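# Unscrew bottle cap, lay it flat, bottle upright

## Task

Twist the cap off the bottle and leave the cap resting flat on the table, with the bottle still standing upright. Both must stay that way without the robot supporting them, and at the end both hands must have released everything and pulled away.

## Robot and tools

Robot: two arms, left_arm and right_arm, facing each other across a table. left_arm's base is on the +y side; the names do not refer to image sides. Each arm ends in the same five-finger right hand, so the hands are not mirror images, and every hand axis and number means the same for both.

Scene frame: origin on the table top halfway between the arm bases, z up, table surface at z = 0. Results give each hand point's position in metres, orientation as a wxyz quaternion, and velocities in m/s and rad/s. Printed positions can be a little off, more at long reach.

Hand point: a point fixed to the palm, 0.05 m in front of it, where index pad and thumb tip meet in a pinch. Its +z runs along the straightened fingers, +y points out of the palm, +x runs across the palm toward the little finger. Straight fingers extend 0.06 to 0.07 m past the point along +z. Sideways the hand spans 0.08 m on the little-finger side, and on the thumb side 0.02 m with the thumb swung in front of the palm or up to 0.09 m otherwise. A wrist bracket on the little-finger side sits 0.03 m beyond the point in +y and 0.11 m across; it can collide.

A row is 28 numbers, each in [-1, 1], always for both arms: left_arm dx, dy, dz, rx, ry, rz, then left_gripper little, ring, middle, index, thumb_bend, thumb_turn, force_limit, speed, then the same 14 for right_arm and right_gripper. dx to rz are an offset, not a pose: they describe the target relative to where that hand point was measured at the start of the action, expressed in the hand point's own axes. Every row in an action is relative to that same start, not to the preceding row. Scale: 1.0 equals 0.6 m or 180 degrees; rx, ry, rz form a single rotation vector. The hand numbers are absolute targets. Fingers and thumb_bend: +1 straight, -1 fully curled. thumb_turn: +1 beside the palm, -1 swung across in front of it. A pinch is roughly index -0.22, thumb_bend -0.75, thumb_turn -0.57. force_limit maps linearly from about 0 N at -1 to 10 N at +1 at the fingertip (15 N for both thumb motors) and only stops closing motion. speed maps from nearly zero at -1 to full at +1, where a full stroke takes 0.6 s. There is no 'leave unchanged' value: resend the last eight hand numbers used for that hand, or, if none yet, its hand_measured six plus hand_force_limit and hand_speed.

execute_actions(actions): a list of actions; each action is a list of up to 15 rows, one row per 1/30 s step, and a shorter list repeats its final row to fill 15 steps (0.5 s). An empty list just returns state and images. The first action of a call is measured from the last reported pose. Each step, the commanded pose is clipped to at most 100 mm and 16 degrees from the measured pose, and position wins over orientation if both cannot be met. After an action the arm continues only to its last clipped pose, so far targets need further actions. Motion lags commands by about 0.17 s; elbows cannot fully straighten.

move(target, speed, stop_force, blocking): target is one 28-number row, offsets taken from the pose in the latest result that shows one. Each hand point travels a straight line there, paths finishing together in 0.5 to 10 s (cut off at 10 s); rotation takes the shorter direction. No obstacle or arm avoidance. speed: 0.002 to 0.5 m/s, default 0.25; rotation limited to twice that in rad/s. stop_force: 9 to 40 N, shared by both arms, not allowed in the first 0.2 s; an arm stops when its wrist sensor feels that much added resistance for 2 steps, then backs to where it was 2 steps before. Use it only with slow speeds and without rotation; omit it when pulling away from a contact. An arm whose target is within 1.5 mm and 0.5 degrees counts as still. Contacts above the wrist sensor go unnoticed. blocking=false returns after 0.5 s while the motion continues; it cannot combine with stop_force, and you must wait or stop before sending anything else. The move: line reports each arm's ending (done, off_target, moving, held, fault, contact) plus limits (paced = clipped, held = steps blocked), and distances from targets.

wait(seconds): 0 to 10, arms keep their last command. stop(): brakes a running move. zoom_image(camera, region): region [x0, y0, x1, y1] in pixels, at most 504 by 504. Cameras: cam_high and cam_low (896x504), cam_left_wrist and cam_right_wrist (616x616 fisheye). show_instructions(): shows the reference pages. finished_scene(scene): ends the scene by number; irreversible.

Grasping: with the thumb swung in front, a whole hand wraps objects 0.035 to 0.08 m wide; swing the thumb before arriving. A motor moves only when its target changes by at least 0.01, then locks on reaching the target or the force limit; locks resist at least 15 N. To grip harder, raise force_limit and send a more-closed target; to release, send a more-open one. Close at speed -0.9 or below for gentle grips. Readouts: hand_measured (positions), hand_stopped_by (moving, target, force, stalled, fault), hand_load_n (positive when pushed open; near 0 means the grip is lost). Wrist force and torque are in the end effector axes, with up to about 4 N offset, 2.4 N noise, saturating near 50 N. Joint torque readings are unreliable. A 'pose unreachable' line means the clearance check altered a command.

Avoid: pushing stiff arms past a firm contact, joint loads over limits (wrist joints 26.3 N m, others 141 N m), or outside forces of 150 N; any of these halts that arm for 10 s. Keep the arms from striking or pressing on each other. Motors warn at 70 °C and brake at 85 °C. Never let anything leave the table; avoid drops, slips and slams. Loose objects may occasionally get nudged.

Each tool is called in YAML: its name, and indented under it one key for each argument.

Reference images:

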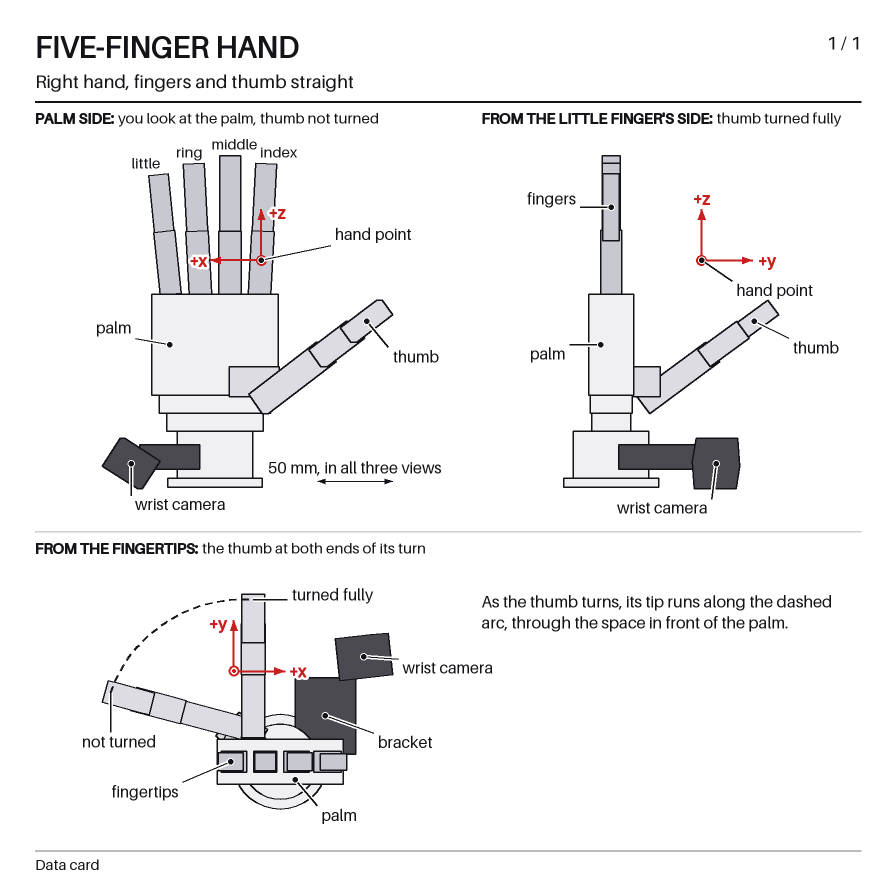

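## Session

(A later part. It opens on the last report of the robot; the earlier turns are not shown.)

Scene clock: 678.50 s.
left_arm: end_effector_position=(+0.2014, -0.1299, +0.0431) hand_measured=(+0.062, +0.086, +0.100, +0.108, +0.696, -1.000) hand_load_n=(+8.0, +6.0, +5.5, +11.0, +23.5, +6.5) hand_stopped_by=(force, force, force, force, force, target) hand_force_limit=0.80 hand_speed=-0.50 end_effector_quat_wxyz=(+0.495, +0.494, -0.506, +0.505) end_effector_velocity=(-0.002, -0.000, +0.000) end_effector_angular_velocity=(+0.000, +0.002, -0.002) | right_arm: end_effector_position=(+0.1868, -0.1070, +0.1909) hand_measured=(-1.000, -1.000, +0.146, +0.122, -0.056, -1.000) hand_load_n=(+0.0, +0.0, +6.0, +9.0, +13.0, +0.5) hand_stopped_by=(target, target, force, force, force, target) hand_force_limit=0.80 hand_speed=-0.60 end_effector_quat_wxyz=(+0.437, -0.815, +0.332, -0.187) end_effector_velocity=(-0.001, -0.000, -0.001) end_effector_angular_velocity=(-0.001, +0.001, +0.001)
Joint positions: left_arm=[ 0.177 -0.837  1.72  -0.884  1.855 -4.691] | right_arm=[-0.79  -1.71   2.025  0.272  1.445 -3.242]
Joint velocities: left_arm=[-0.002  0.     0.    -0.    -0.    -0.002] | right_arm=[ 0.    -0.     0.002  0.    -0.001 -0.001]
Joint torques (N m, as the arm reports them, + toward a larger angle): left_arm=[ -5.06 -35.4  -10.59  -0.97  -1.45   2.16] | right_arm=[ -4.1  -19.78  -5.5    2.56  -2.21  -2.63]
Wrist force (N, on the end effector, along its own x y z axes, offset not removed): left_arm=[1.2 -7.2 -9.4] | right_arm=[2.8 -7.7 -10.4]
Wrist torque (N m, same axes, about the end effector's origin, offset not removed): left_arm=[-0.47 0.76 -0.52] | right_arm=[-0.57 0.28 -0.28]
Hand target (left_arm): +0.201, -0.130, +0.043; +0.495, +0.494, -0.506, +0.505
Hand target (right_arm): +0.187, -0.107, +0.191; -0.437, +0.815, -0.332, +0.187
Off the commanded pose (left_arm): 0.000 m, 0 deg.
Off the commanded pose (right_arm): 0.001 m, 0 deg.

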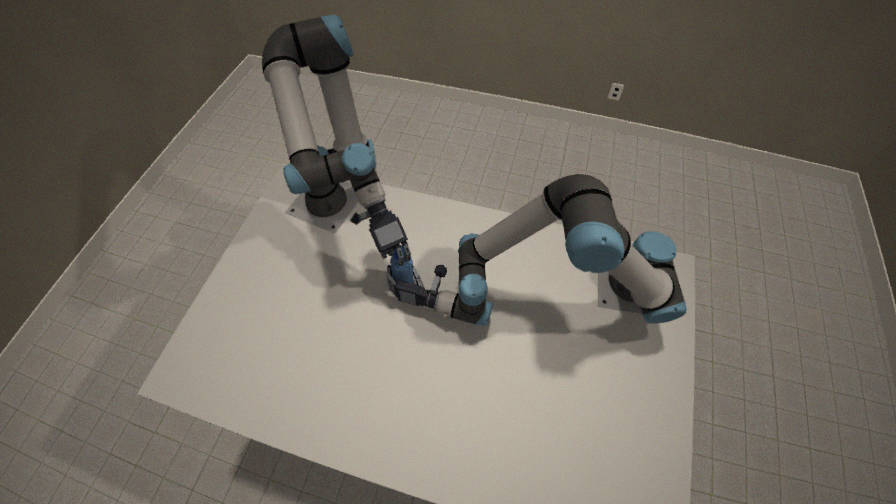

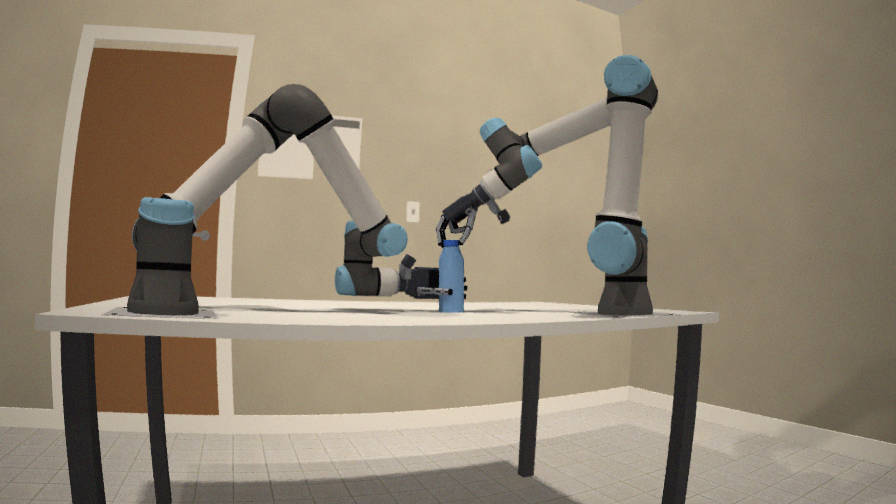

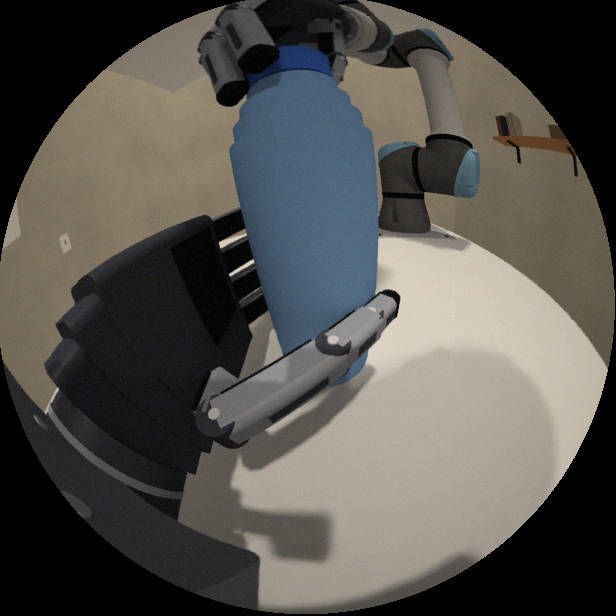

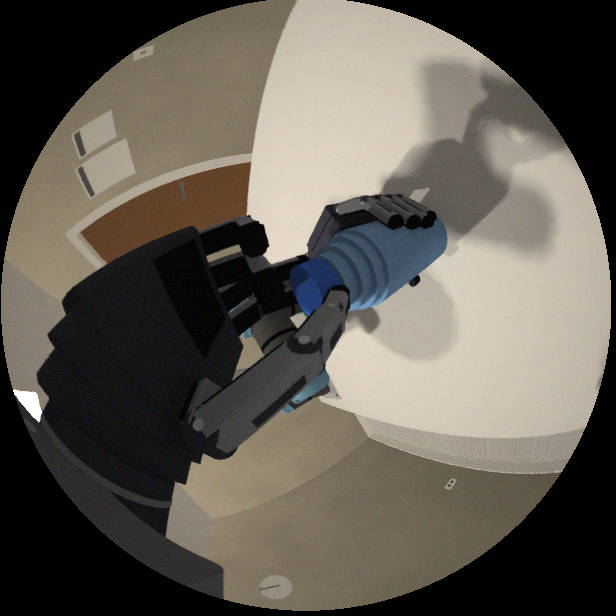

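move:
  target: [0,0,0,0,0,0,-0.7,-0.7,-0.7,-0.7,-0.6,-1,0.8,-0.5, 0.0049,0.0066,-0.0098,0,-0.207,-0.140,-1,-1,-0.3,-0.3,-0.8,-1,0.8,-0.6]
  speed: 0.2

zoom_image:
  camera: "cam_low"
  region: [390, 180, 530, 320]

zoom_image:
  camera: "cam_right_wrist"
  region: [220, 200, 420, 360]

Scene clock: 694.80 s.
left_arm: end_effector_position=(+0.2014, -0.1299, +0.0431) hand_measured=(+0.062, +0.084, +0.100, +0.108, +0.696, -1.000) hand_load_n=(+5.0, +3.5, +4.0, +11.0, +25.0, +7.0) hand_stopped_by=(force, force, force, force, force, target) hand_force_limit=0.80 hand_speed=-0.50 end_effector_quat_wxyz=(+0.495, +0.494, -0.506, +0.505) end_effector_velocity=(+0.001, +0.001, -0.000) end_effector_angular_velocity=(+0.000, -0.000, +0.002) | right_arm: end_effector_position=(+0.1841, -0.1143, +0.1907) hand_measured=(-1.000, -1.000, +0.146, +0.122, -0.056, -1.000) hand_load_n=(+0.0, +0.0, +5.0, +8.0, +12.5, -0.5) hand_stopped_by=(target, target, force, force, force, target) hand_force_limit=0.80 hand_speed=-0.60 end_effector_quat_wxyz=(-0.469, +0.883, +0.005, +0.008) end_effector_velocity=(-0.000, -0.000, -0.001) end_effector_angular_velocity=(-0.003, +0.002, +0.014)
Joint positions: left_arm=[ 0.177 -0.837  1.72  -0.884  1.855 -4.691] | right_arm=[-1.106 -1.457  1.88   0.707  0.668 -4.195]
Joint velocities: left_arm=[ 0.002 -0.     0.001 -0.     0.     0.   ] | right_arm=[-0.001  0.01  -0.005  0.017 -0.004 -0.023]
Joint torques (N m, as the arm reports them, + toward a larger angle): left_arm=[ -6.28 -35.36 -11.21  -0.96  -0.44   2.1 ] | right_arm=[ -0.75  -6.16 -23.34   4.59  -2.77  -2.31]
Wrist force (N, on the end effector, along its own x y z axes, offset not removed): left_arm=[4.9 8.0 -9.7] | right_arm=[5.7 -11.6 -17.2]
Wrist torque (N m, same axes, about the end effector's origin, offset not removed): left_arm=[0.28 0.69 0.35] | right_arm=[-0.62 0.62 -0.36]
Hand target (left_arm): +0.201, -0.130, +0.043; +0.495, +0.494, -0.506, +0.505
Hand target (right_arm): +0.184, -0.114, +0.191; -0.469, +0.883, +0.006, +0.008
Off the commanded pose (left_arm): 0.000 m, 0 deg.
Off the commanded pose (right_arm): 0.000 m, 0 deg.
move: done

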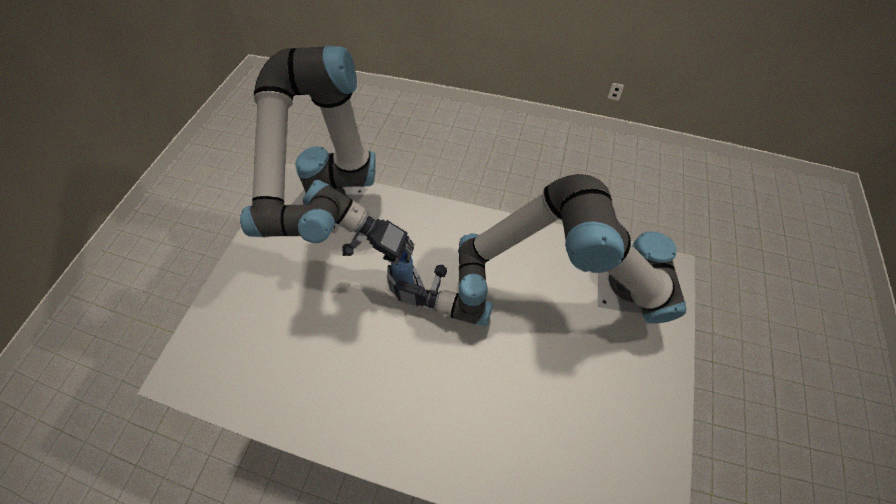

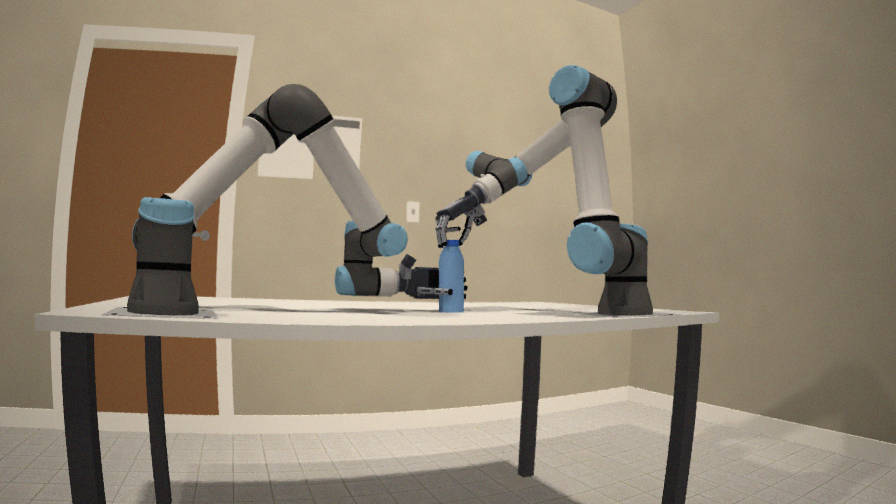

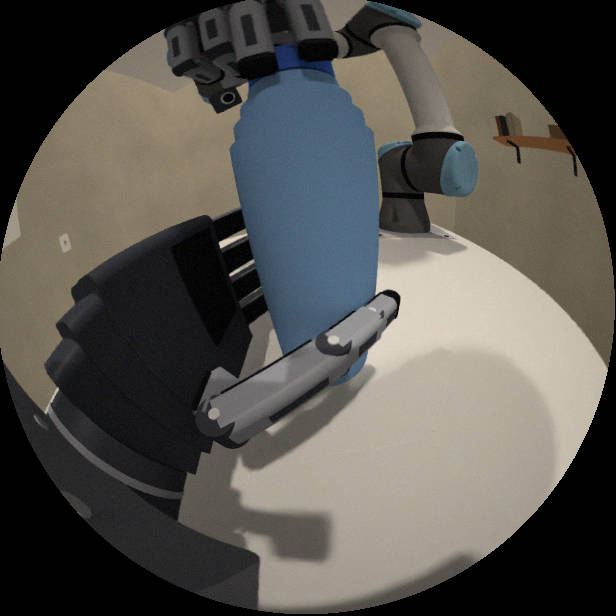

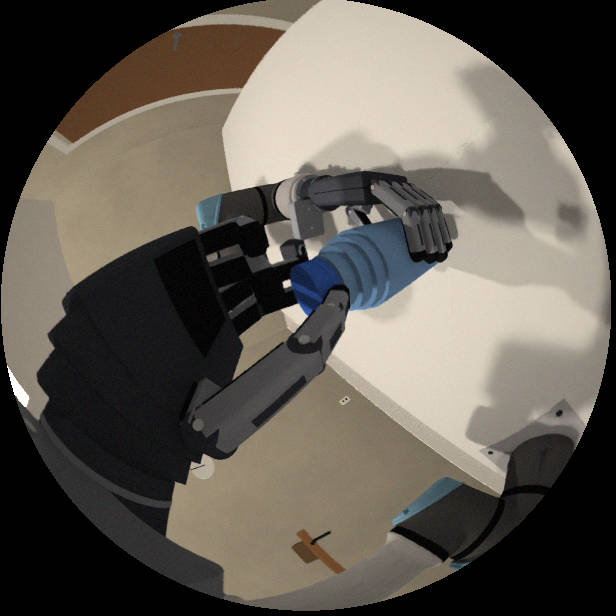

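Region (390, 180, 530, 320) of cam_low's 896x504 image, scaled by 3.600, with more detail than that image has.

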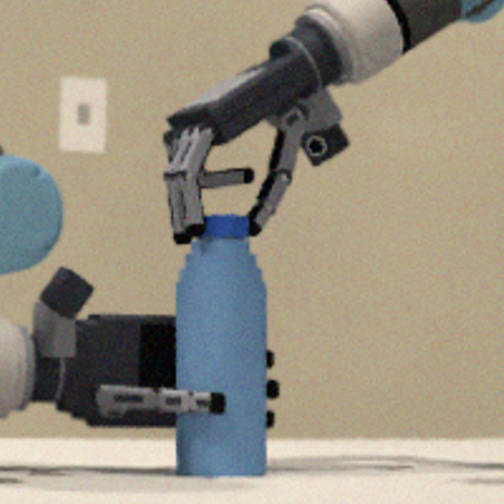

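Region (220, 200, 420, 360) of cam_right_wrist's 616x616 image, scaled by 2.520, with more detail than that image has; it fills the top 403 rows of this view, and the rest is white.

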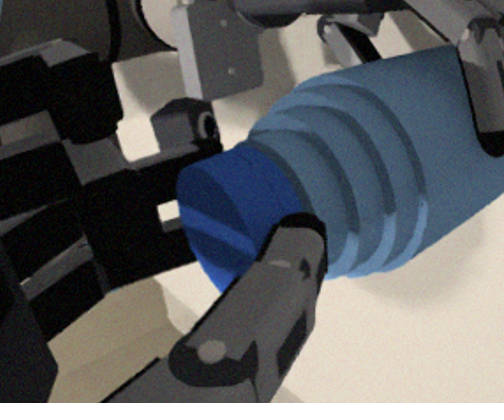

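move:
  target: [0,0,0,0,0,0,-0.7,-0.7,-0.7,-0.7,-0.6,-1,0.8,-0.5, 0.0049,0.0045,-0.0112,0,-0.207,-0.140,-1,-1,-0.3,-0.3,-0.8,-1,0.8,-0.6]
  speed: 0.2

zoom_image:
  camera: "cam_low"
  region: [390, 180, 530, 320]

Scene clock: 712.53 s.
left_arm: end_effector_position=(+0.2014, -0.1299, +0.0431) hand_measured=(+0.062, +0.084, +0.100, +0.108, +0.696, -1.000) hand_load_n=(+5.5, +4.5, +5.5, +12.5, +24.0, +7.0) hand_stopped_by=(force, force, force, force, force, target) hand_force_limit=0.80 hand_speed=-0.50 end_effector_quat_wxyz=(+0.495, +0.494, -0.506, +0.505) end_effector_velocity=(+0.001, +0.000, +0.000) end_effector_angular_velocity=(+0.000, -0.000, +0.001) | right_arm: end_effector_position=(+0.1870, -0.1213, +0.1919) hand_measured=(-1.000, -1.000, +0.146, +0.122, -0.056, -1.000) hand_load_n=(+0.0, +0.0, +4.5, +8.0, +14.0, +0.0) hand_stopped_by=(target, target, force, force, force, target) hand_force_limit=0.80 hand_speed=-0.60 end_effector_quat_wxyz=(-0.430, +0.818, +0.342, -0.171) end_effector_velocity=(+0.001, -0.000, +0.000) end_effector_angular_velocity=(+0.000, -0.001, +0.011)
Joint positions: left_arm=[ 0.177 -0.837  1.72  -0.884  1.855 -4.691] | right_arm=[-1.048 -1.07   1.603  1.55   0.716 -5.37 ]
Joint velocities: left_arm=[ 0.001 -0.    -0.001  0.001  0.     0.001] | right_arm=[ 0.001  0.004 -0.005  0.009  0.005 -0.013]
Joint torques (N m, as the arm reports them, + toward a larger angle): left_arm=[ -5.07 -35.68 -10.1   -0.97  -0.07   2.25] | right_arm=[  9.76 -24.07 -28.1    6.42   0.36  -2.09]
Wrist force (N, on the end effector, along its own x y z axes, offset not removed): left_arm=[6.3 10.8 -0.5] | right_arm=[3.4 -0.6 -9.3]
Wrist torque (N m, same axes, about the end effector's origin, offset not removed): left_arm=[0.54 0.17 0.72] | right_arm=[-0.49 0.34 -0.09]
Hand target (left_arm): +0.201, -0.130, +0.043; +0.495, +0.494, -0.506, +0.505
Hand target (right_arm): +0.187, -0.121, +0.192; -0.430, +0.818, +0.342, -0.171
Off the commanded pose (left_arm): 0.000 m, 0 deg.
Off the commanded pose (right_arm): 0.000 m, 0 deg.
move: done

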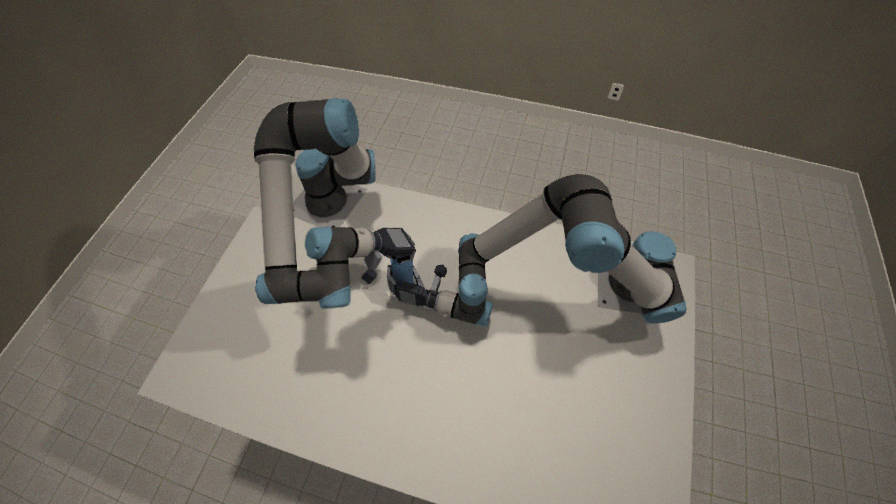

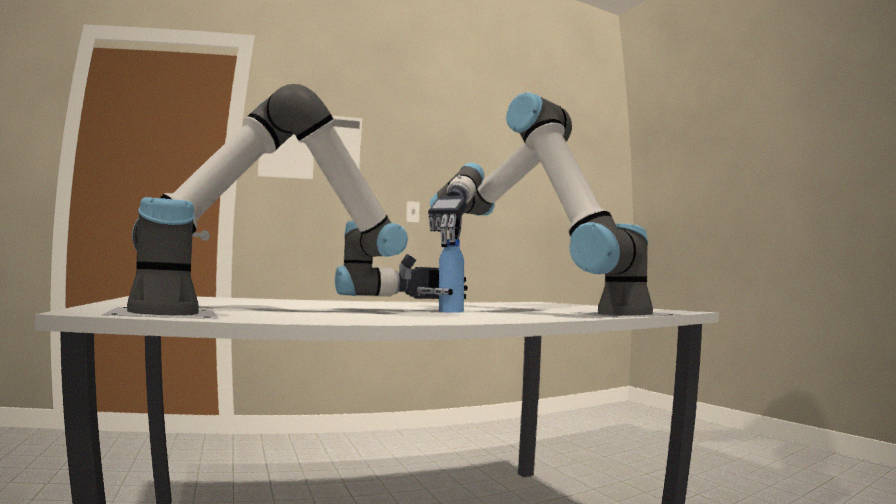

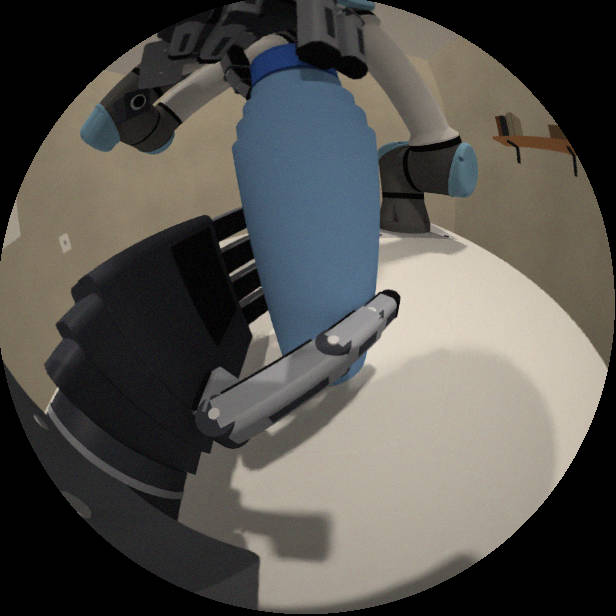

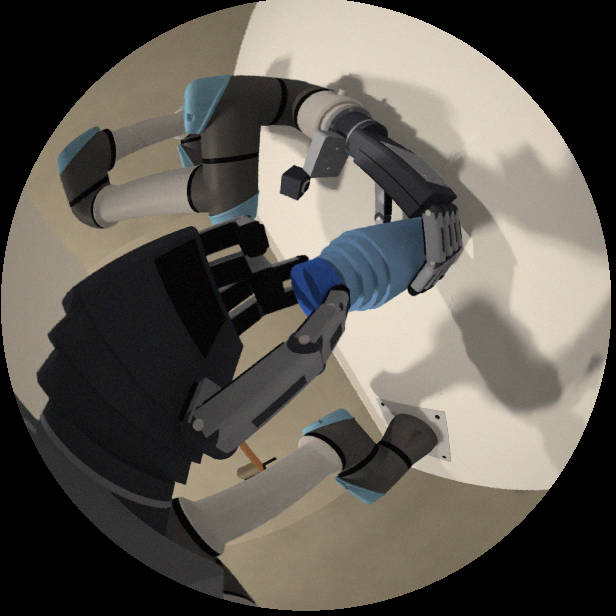

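Region (390, 180, 530, 320) of cam_low's 896x504 image, scaled by 3.600, with more detail than that image has.

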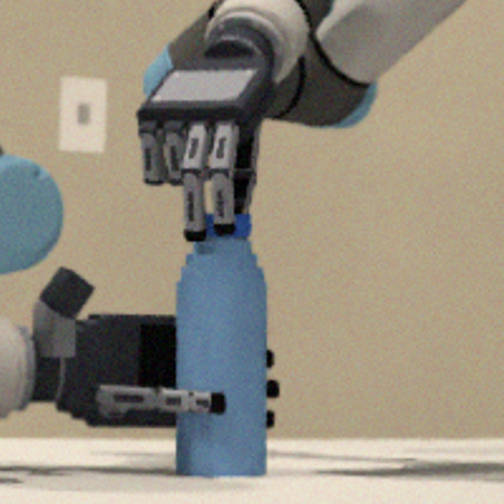

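move:
  target: [0,0,0,0,0,0,-0.7,-0.7,-0.7,-0.7,-0.6,-1,0.8,-0.5, 0.0039,0.0050,-0.0096,0,-0.184,-0.1246,-1,-1,-0.3,-0.3,-0.8,-1,0.8,-0.6]
  speed: 0.2

zoom_image:
  camera: "cam_left_wrist"
  region: [180, 0, 400, 160]

Scene clock: 732.80 s.
left_arm: end_effector_position=(+0.2014, -0.1299, +0.0431) hand_measured=(+0.062, +0.084, +0.100, +0.108, +0.696, -1.000) hand_load_n=(+8.0, +6.5, +6.0, +12.5, +23.5, +5.0) hand_stopped_by=(force, force, force, force, force, target) hand_force_limit=0.80 hand_speed=-0.50 end_effector_quat_wxyz=(+0.495, +0.494, -0.506, +0.505) end_effector_velocity=(-0.001, -0.000, +0.000) end_effector_angular_velocity=(-0.001, -0.001, -0.001) | right_arm: end_effector_position=(+0.1929, -0.1241, +0.1926) hand_measured=(-1.000, -1.000, +0.146, +0.122, -0.056, -1.000) hand_load_n=(+0.0, +0.0, +5.0, +8.0, +14.5, -0.5) hand_stopped_by=(target, target, force, force, force, target) hand_force_limit=0.80 hand_speed=-0.60 end_effector_quat_wxyz=(-0.340, +0.655, +0.599, -0.310) end_effector_velocity=(+0.000, +0.000, +0.000) end_effector_angular_velocity=(+0.001, -0.000, +0.013)
Joint positions: left_arm=[ 0.177 -0.837  1.72  -0.884  1.855 -4.691] | right_arm=[-0.879 -0.865  1.328  1.961  1.067 -5.887]
Joint velocities: left_arm=[-0.001  0.     0.    -0.001 -0.     0.   ] | right_arm=[ 0.003  0.003 -0.005  0.005  0.007 -0.007]
Joint torques (N m, as the arm reports them, + toward a larger angle): left_arm=[ -2.61 -35.17 -11.24  -0.97  -2.87   2.06] | right_arm=[  9.33 -32.68 -30.94   6.57   1.38  -1.93]
Wrist force (N, on the end effector, along its own x y z axes, offset not removed): left_arm=[2.5 4.7 -1.1] | right_arm=[2.0 -0.6 -4.3]
Wrist torque (N m, same axes, about the end effector's origin, offset not removed): left_arm=[0.46 -0.24 0.48] | right_arm=[-0.54 0.43 -0.29]
Hand target (left_arm): +0.201, -0.130, +0.043; +0.495, +0.494, -0.506, +0.505
Hand target (right_arm): +0.193, -0.124, +0.193; -0.340, +0.655, +0.600, -0.310
Off the commanded pose (left_arm): 0.000 m, 0 deg.
Off the commanded pose (right_arm): 0.000 m, 0 deg.
move: done

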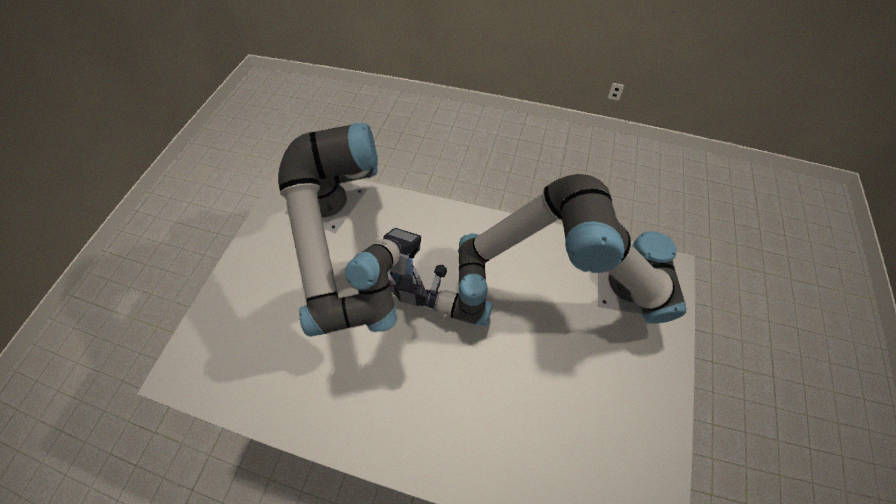

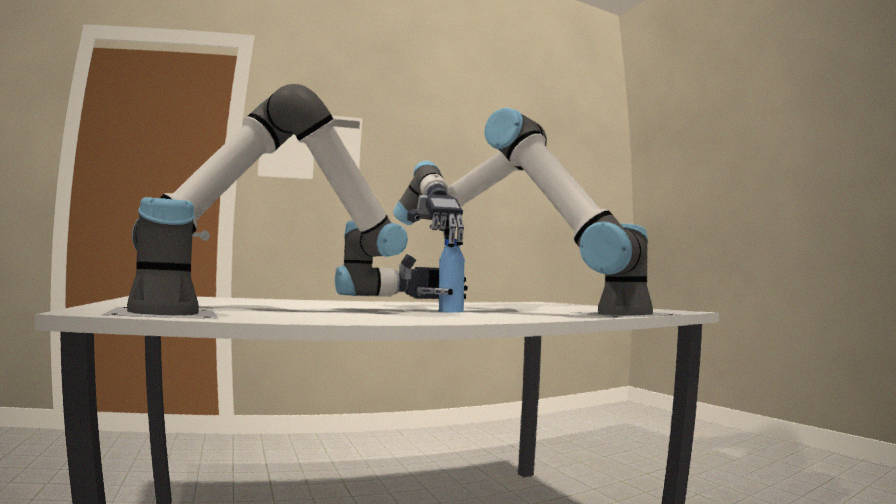

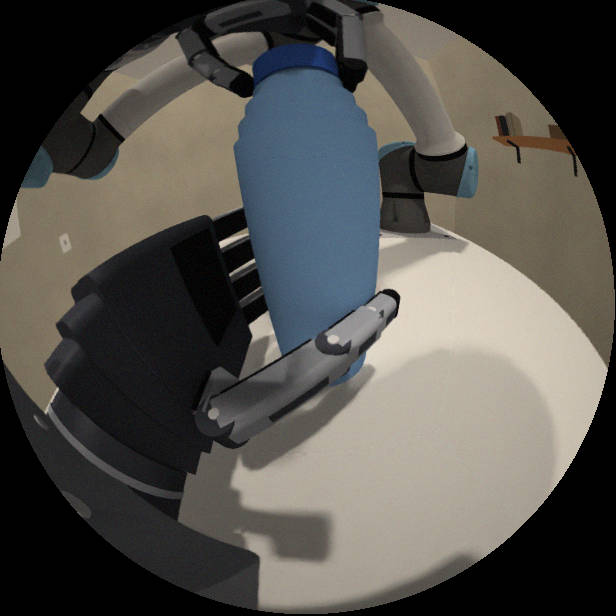

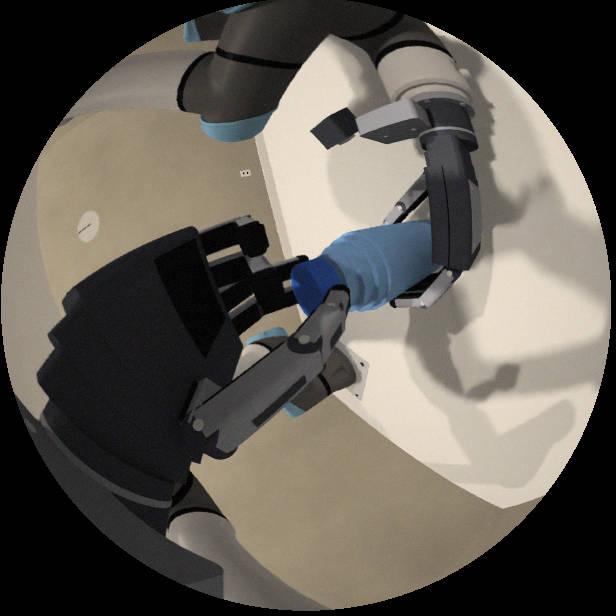

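Region (180, 0, 400, 160) of cam_left_wrist's 616x616 image, scaled by 2.291, with more detail than that image has; it fills the top 367 rows of this view, and the rest is white.

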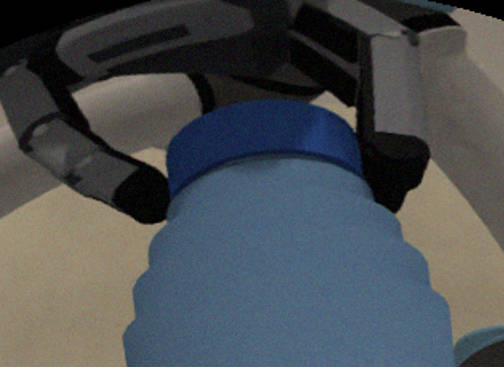

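move:
  target: [0,0,0,0,0,0,-0.7,-0.7,-0.7,-0.7,-0.6,-1,0.8,-0.5, 0,0,0,0,0,0,-1,-1,0.5,0.5,0.3,-1,0,0]
  speed: 0.2

zoom_image:
  camera: "cam_left_wrist"
  region: [180, 0, 400, 160]

zoom_image:
  camera: "cam_low"
  region: [390, 180, 530, 320]

Scene clock: 756.90 s.
left_arm: end_effector_position=(+0.2014, -0.1299, +0.0431) hand_measured=(+0.062, +0.084, +0.100, +0.108, +0.696, -1.000) hand_load_n=(+7.5, +6.5, +6.0, +12.0, +23.5, +5.0) hand_stopped_by=(force, force, force, force, force, target) hand_force_limit=0.80 hand_speed=-0.50 end_effector_quat_wxyz=(+0.495, +0.494, -0.506, +0.505) end_effector_velocity=(-0.000, +0.000, -0.000) end_effector_angular_velocity=(+0.000, -0.001, -0.000) | right_arm: end_effector_position=(+0.1929, -0.1241, +0.1926) hand_measured=(-1.000, -1.000, +0.500, +0.500, +0.300, -1.000) hand_load_n=(+0.0, +0.0, +0.0, +0.0, +0.0, +0.0) hand_stopped_by=(target, target, target, target, target, target) hand_force_limit=0.00 hand_speed=0.00 end_effector_quat_wxyz=(-0.340, +0.655, +0.599, -0.310) end_effector_velocity=(+0.000, -0.000, -0.000) end_effector_angular_velocity=(+0.000, -0.001, -0.000)
Joint positions: left_arm=[ 0.177 -0.837  1.72  -0.884  1.854 -4.691] | right_arm=[-0.879 -0.865  1.328  1.961  1.068 -5.887]
Joint velocities: left_arm=[-0.    -0.     0.     0.     0.     0.001] | right_arm=[-0.  0. -0. -0.  0.  0.]
Joint torques (N m, as the arm reports them, + toward a larger angle): left_arm=[ -1.82 -35.84 -11.15  -0.98   0.21   2.08] | right_arm=[ -5.15 -56.35  -2.79  -0.07  -2.1    2.29]
Wrist force (N, on the end effector, along its own x y z axes, offset not removed): left_arm=[3.4 0.3 -0.2] | right_arm=[-4.5 -3.6 -3.9]
Wrist torque (N m, same axes, about the end effector's origin, offset not removed): left_arm=[0.08 -0.05 0.01] | right_arm=[-0.18 0.95 -0.50]
Hand target (left_arm): +0.201, -0.130, +0.043; +0.495, +0.494, -0.506, +0.505
Hand target (right_arm): +0.193, -0.124, +0.193; -0.340, +0.655, +0.599, -0.310
Off the commanded pose (left_arm): 0.000 m, 0 deg.
Off the commanded pose (right_arm): 0.000 m, 0 deg.
move: done

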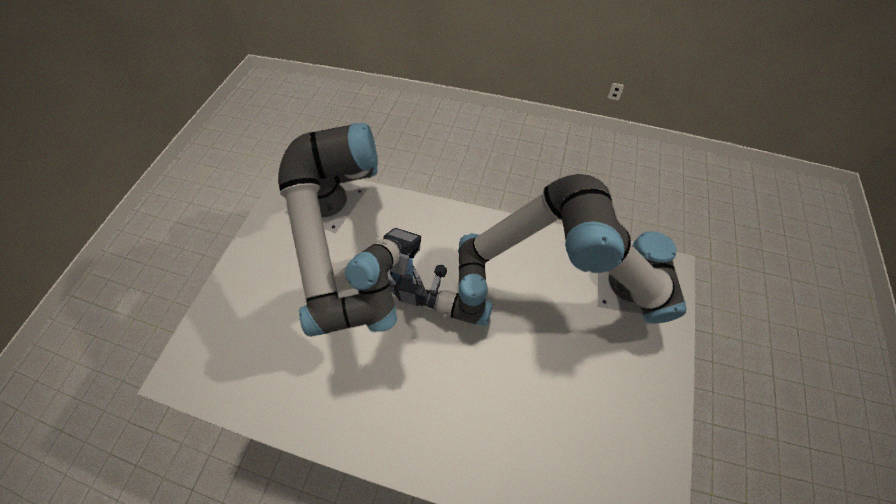

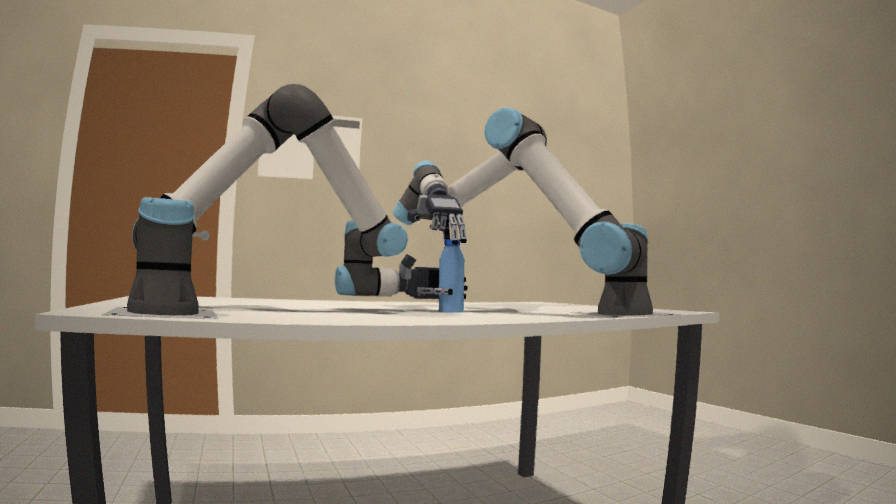

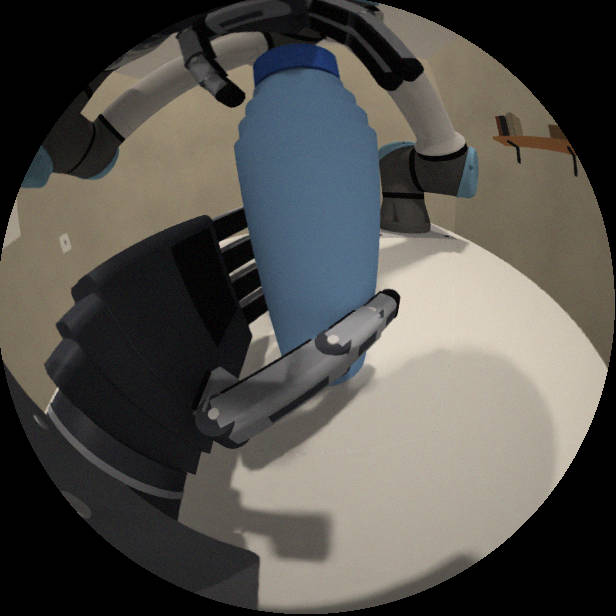

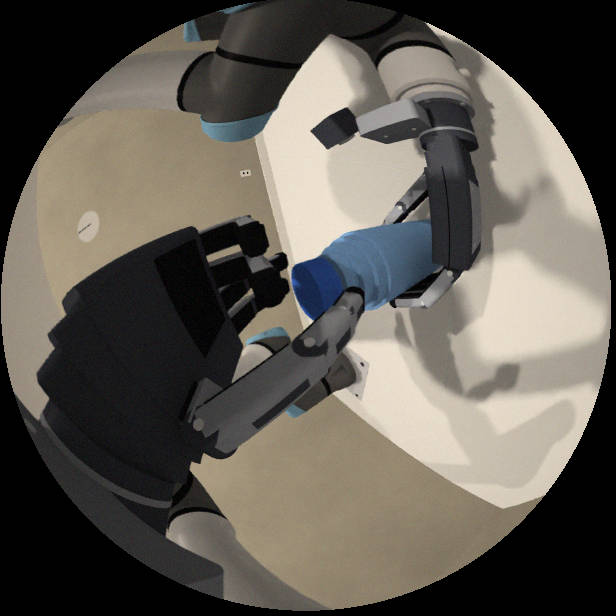

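Region (180, 0, 400, 160) of cam_left_wrist's 616x616 image, scaled by 2.291, with more detail than that image has; it fills the top 367 rows of this view, and the rest is white.

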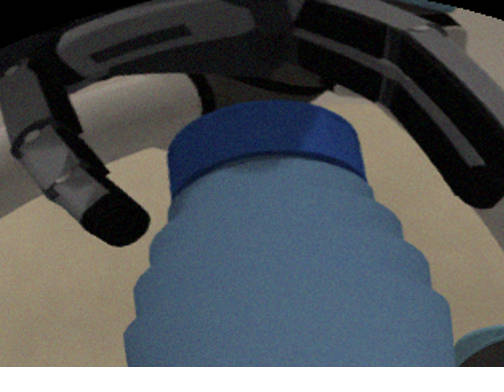

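Region (390, 180, 530, 320) of cam_low's 896x504 image, scaled by 3.600, with more detail than that image has.

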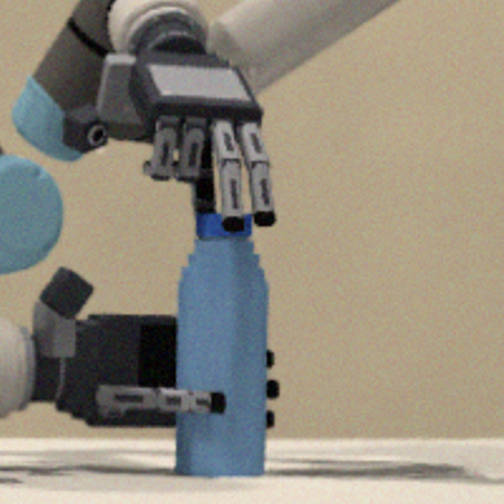

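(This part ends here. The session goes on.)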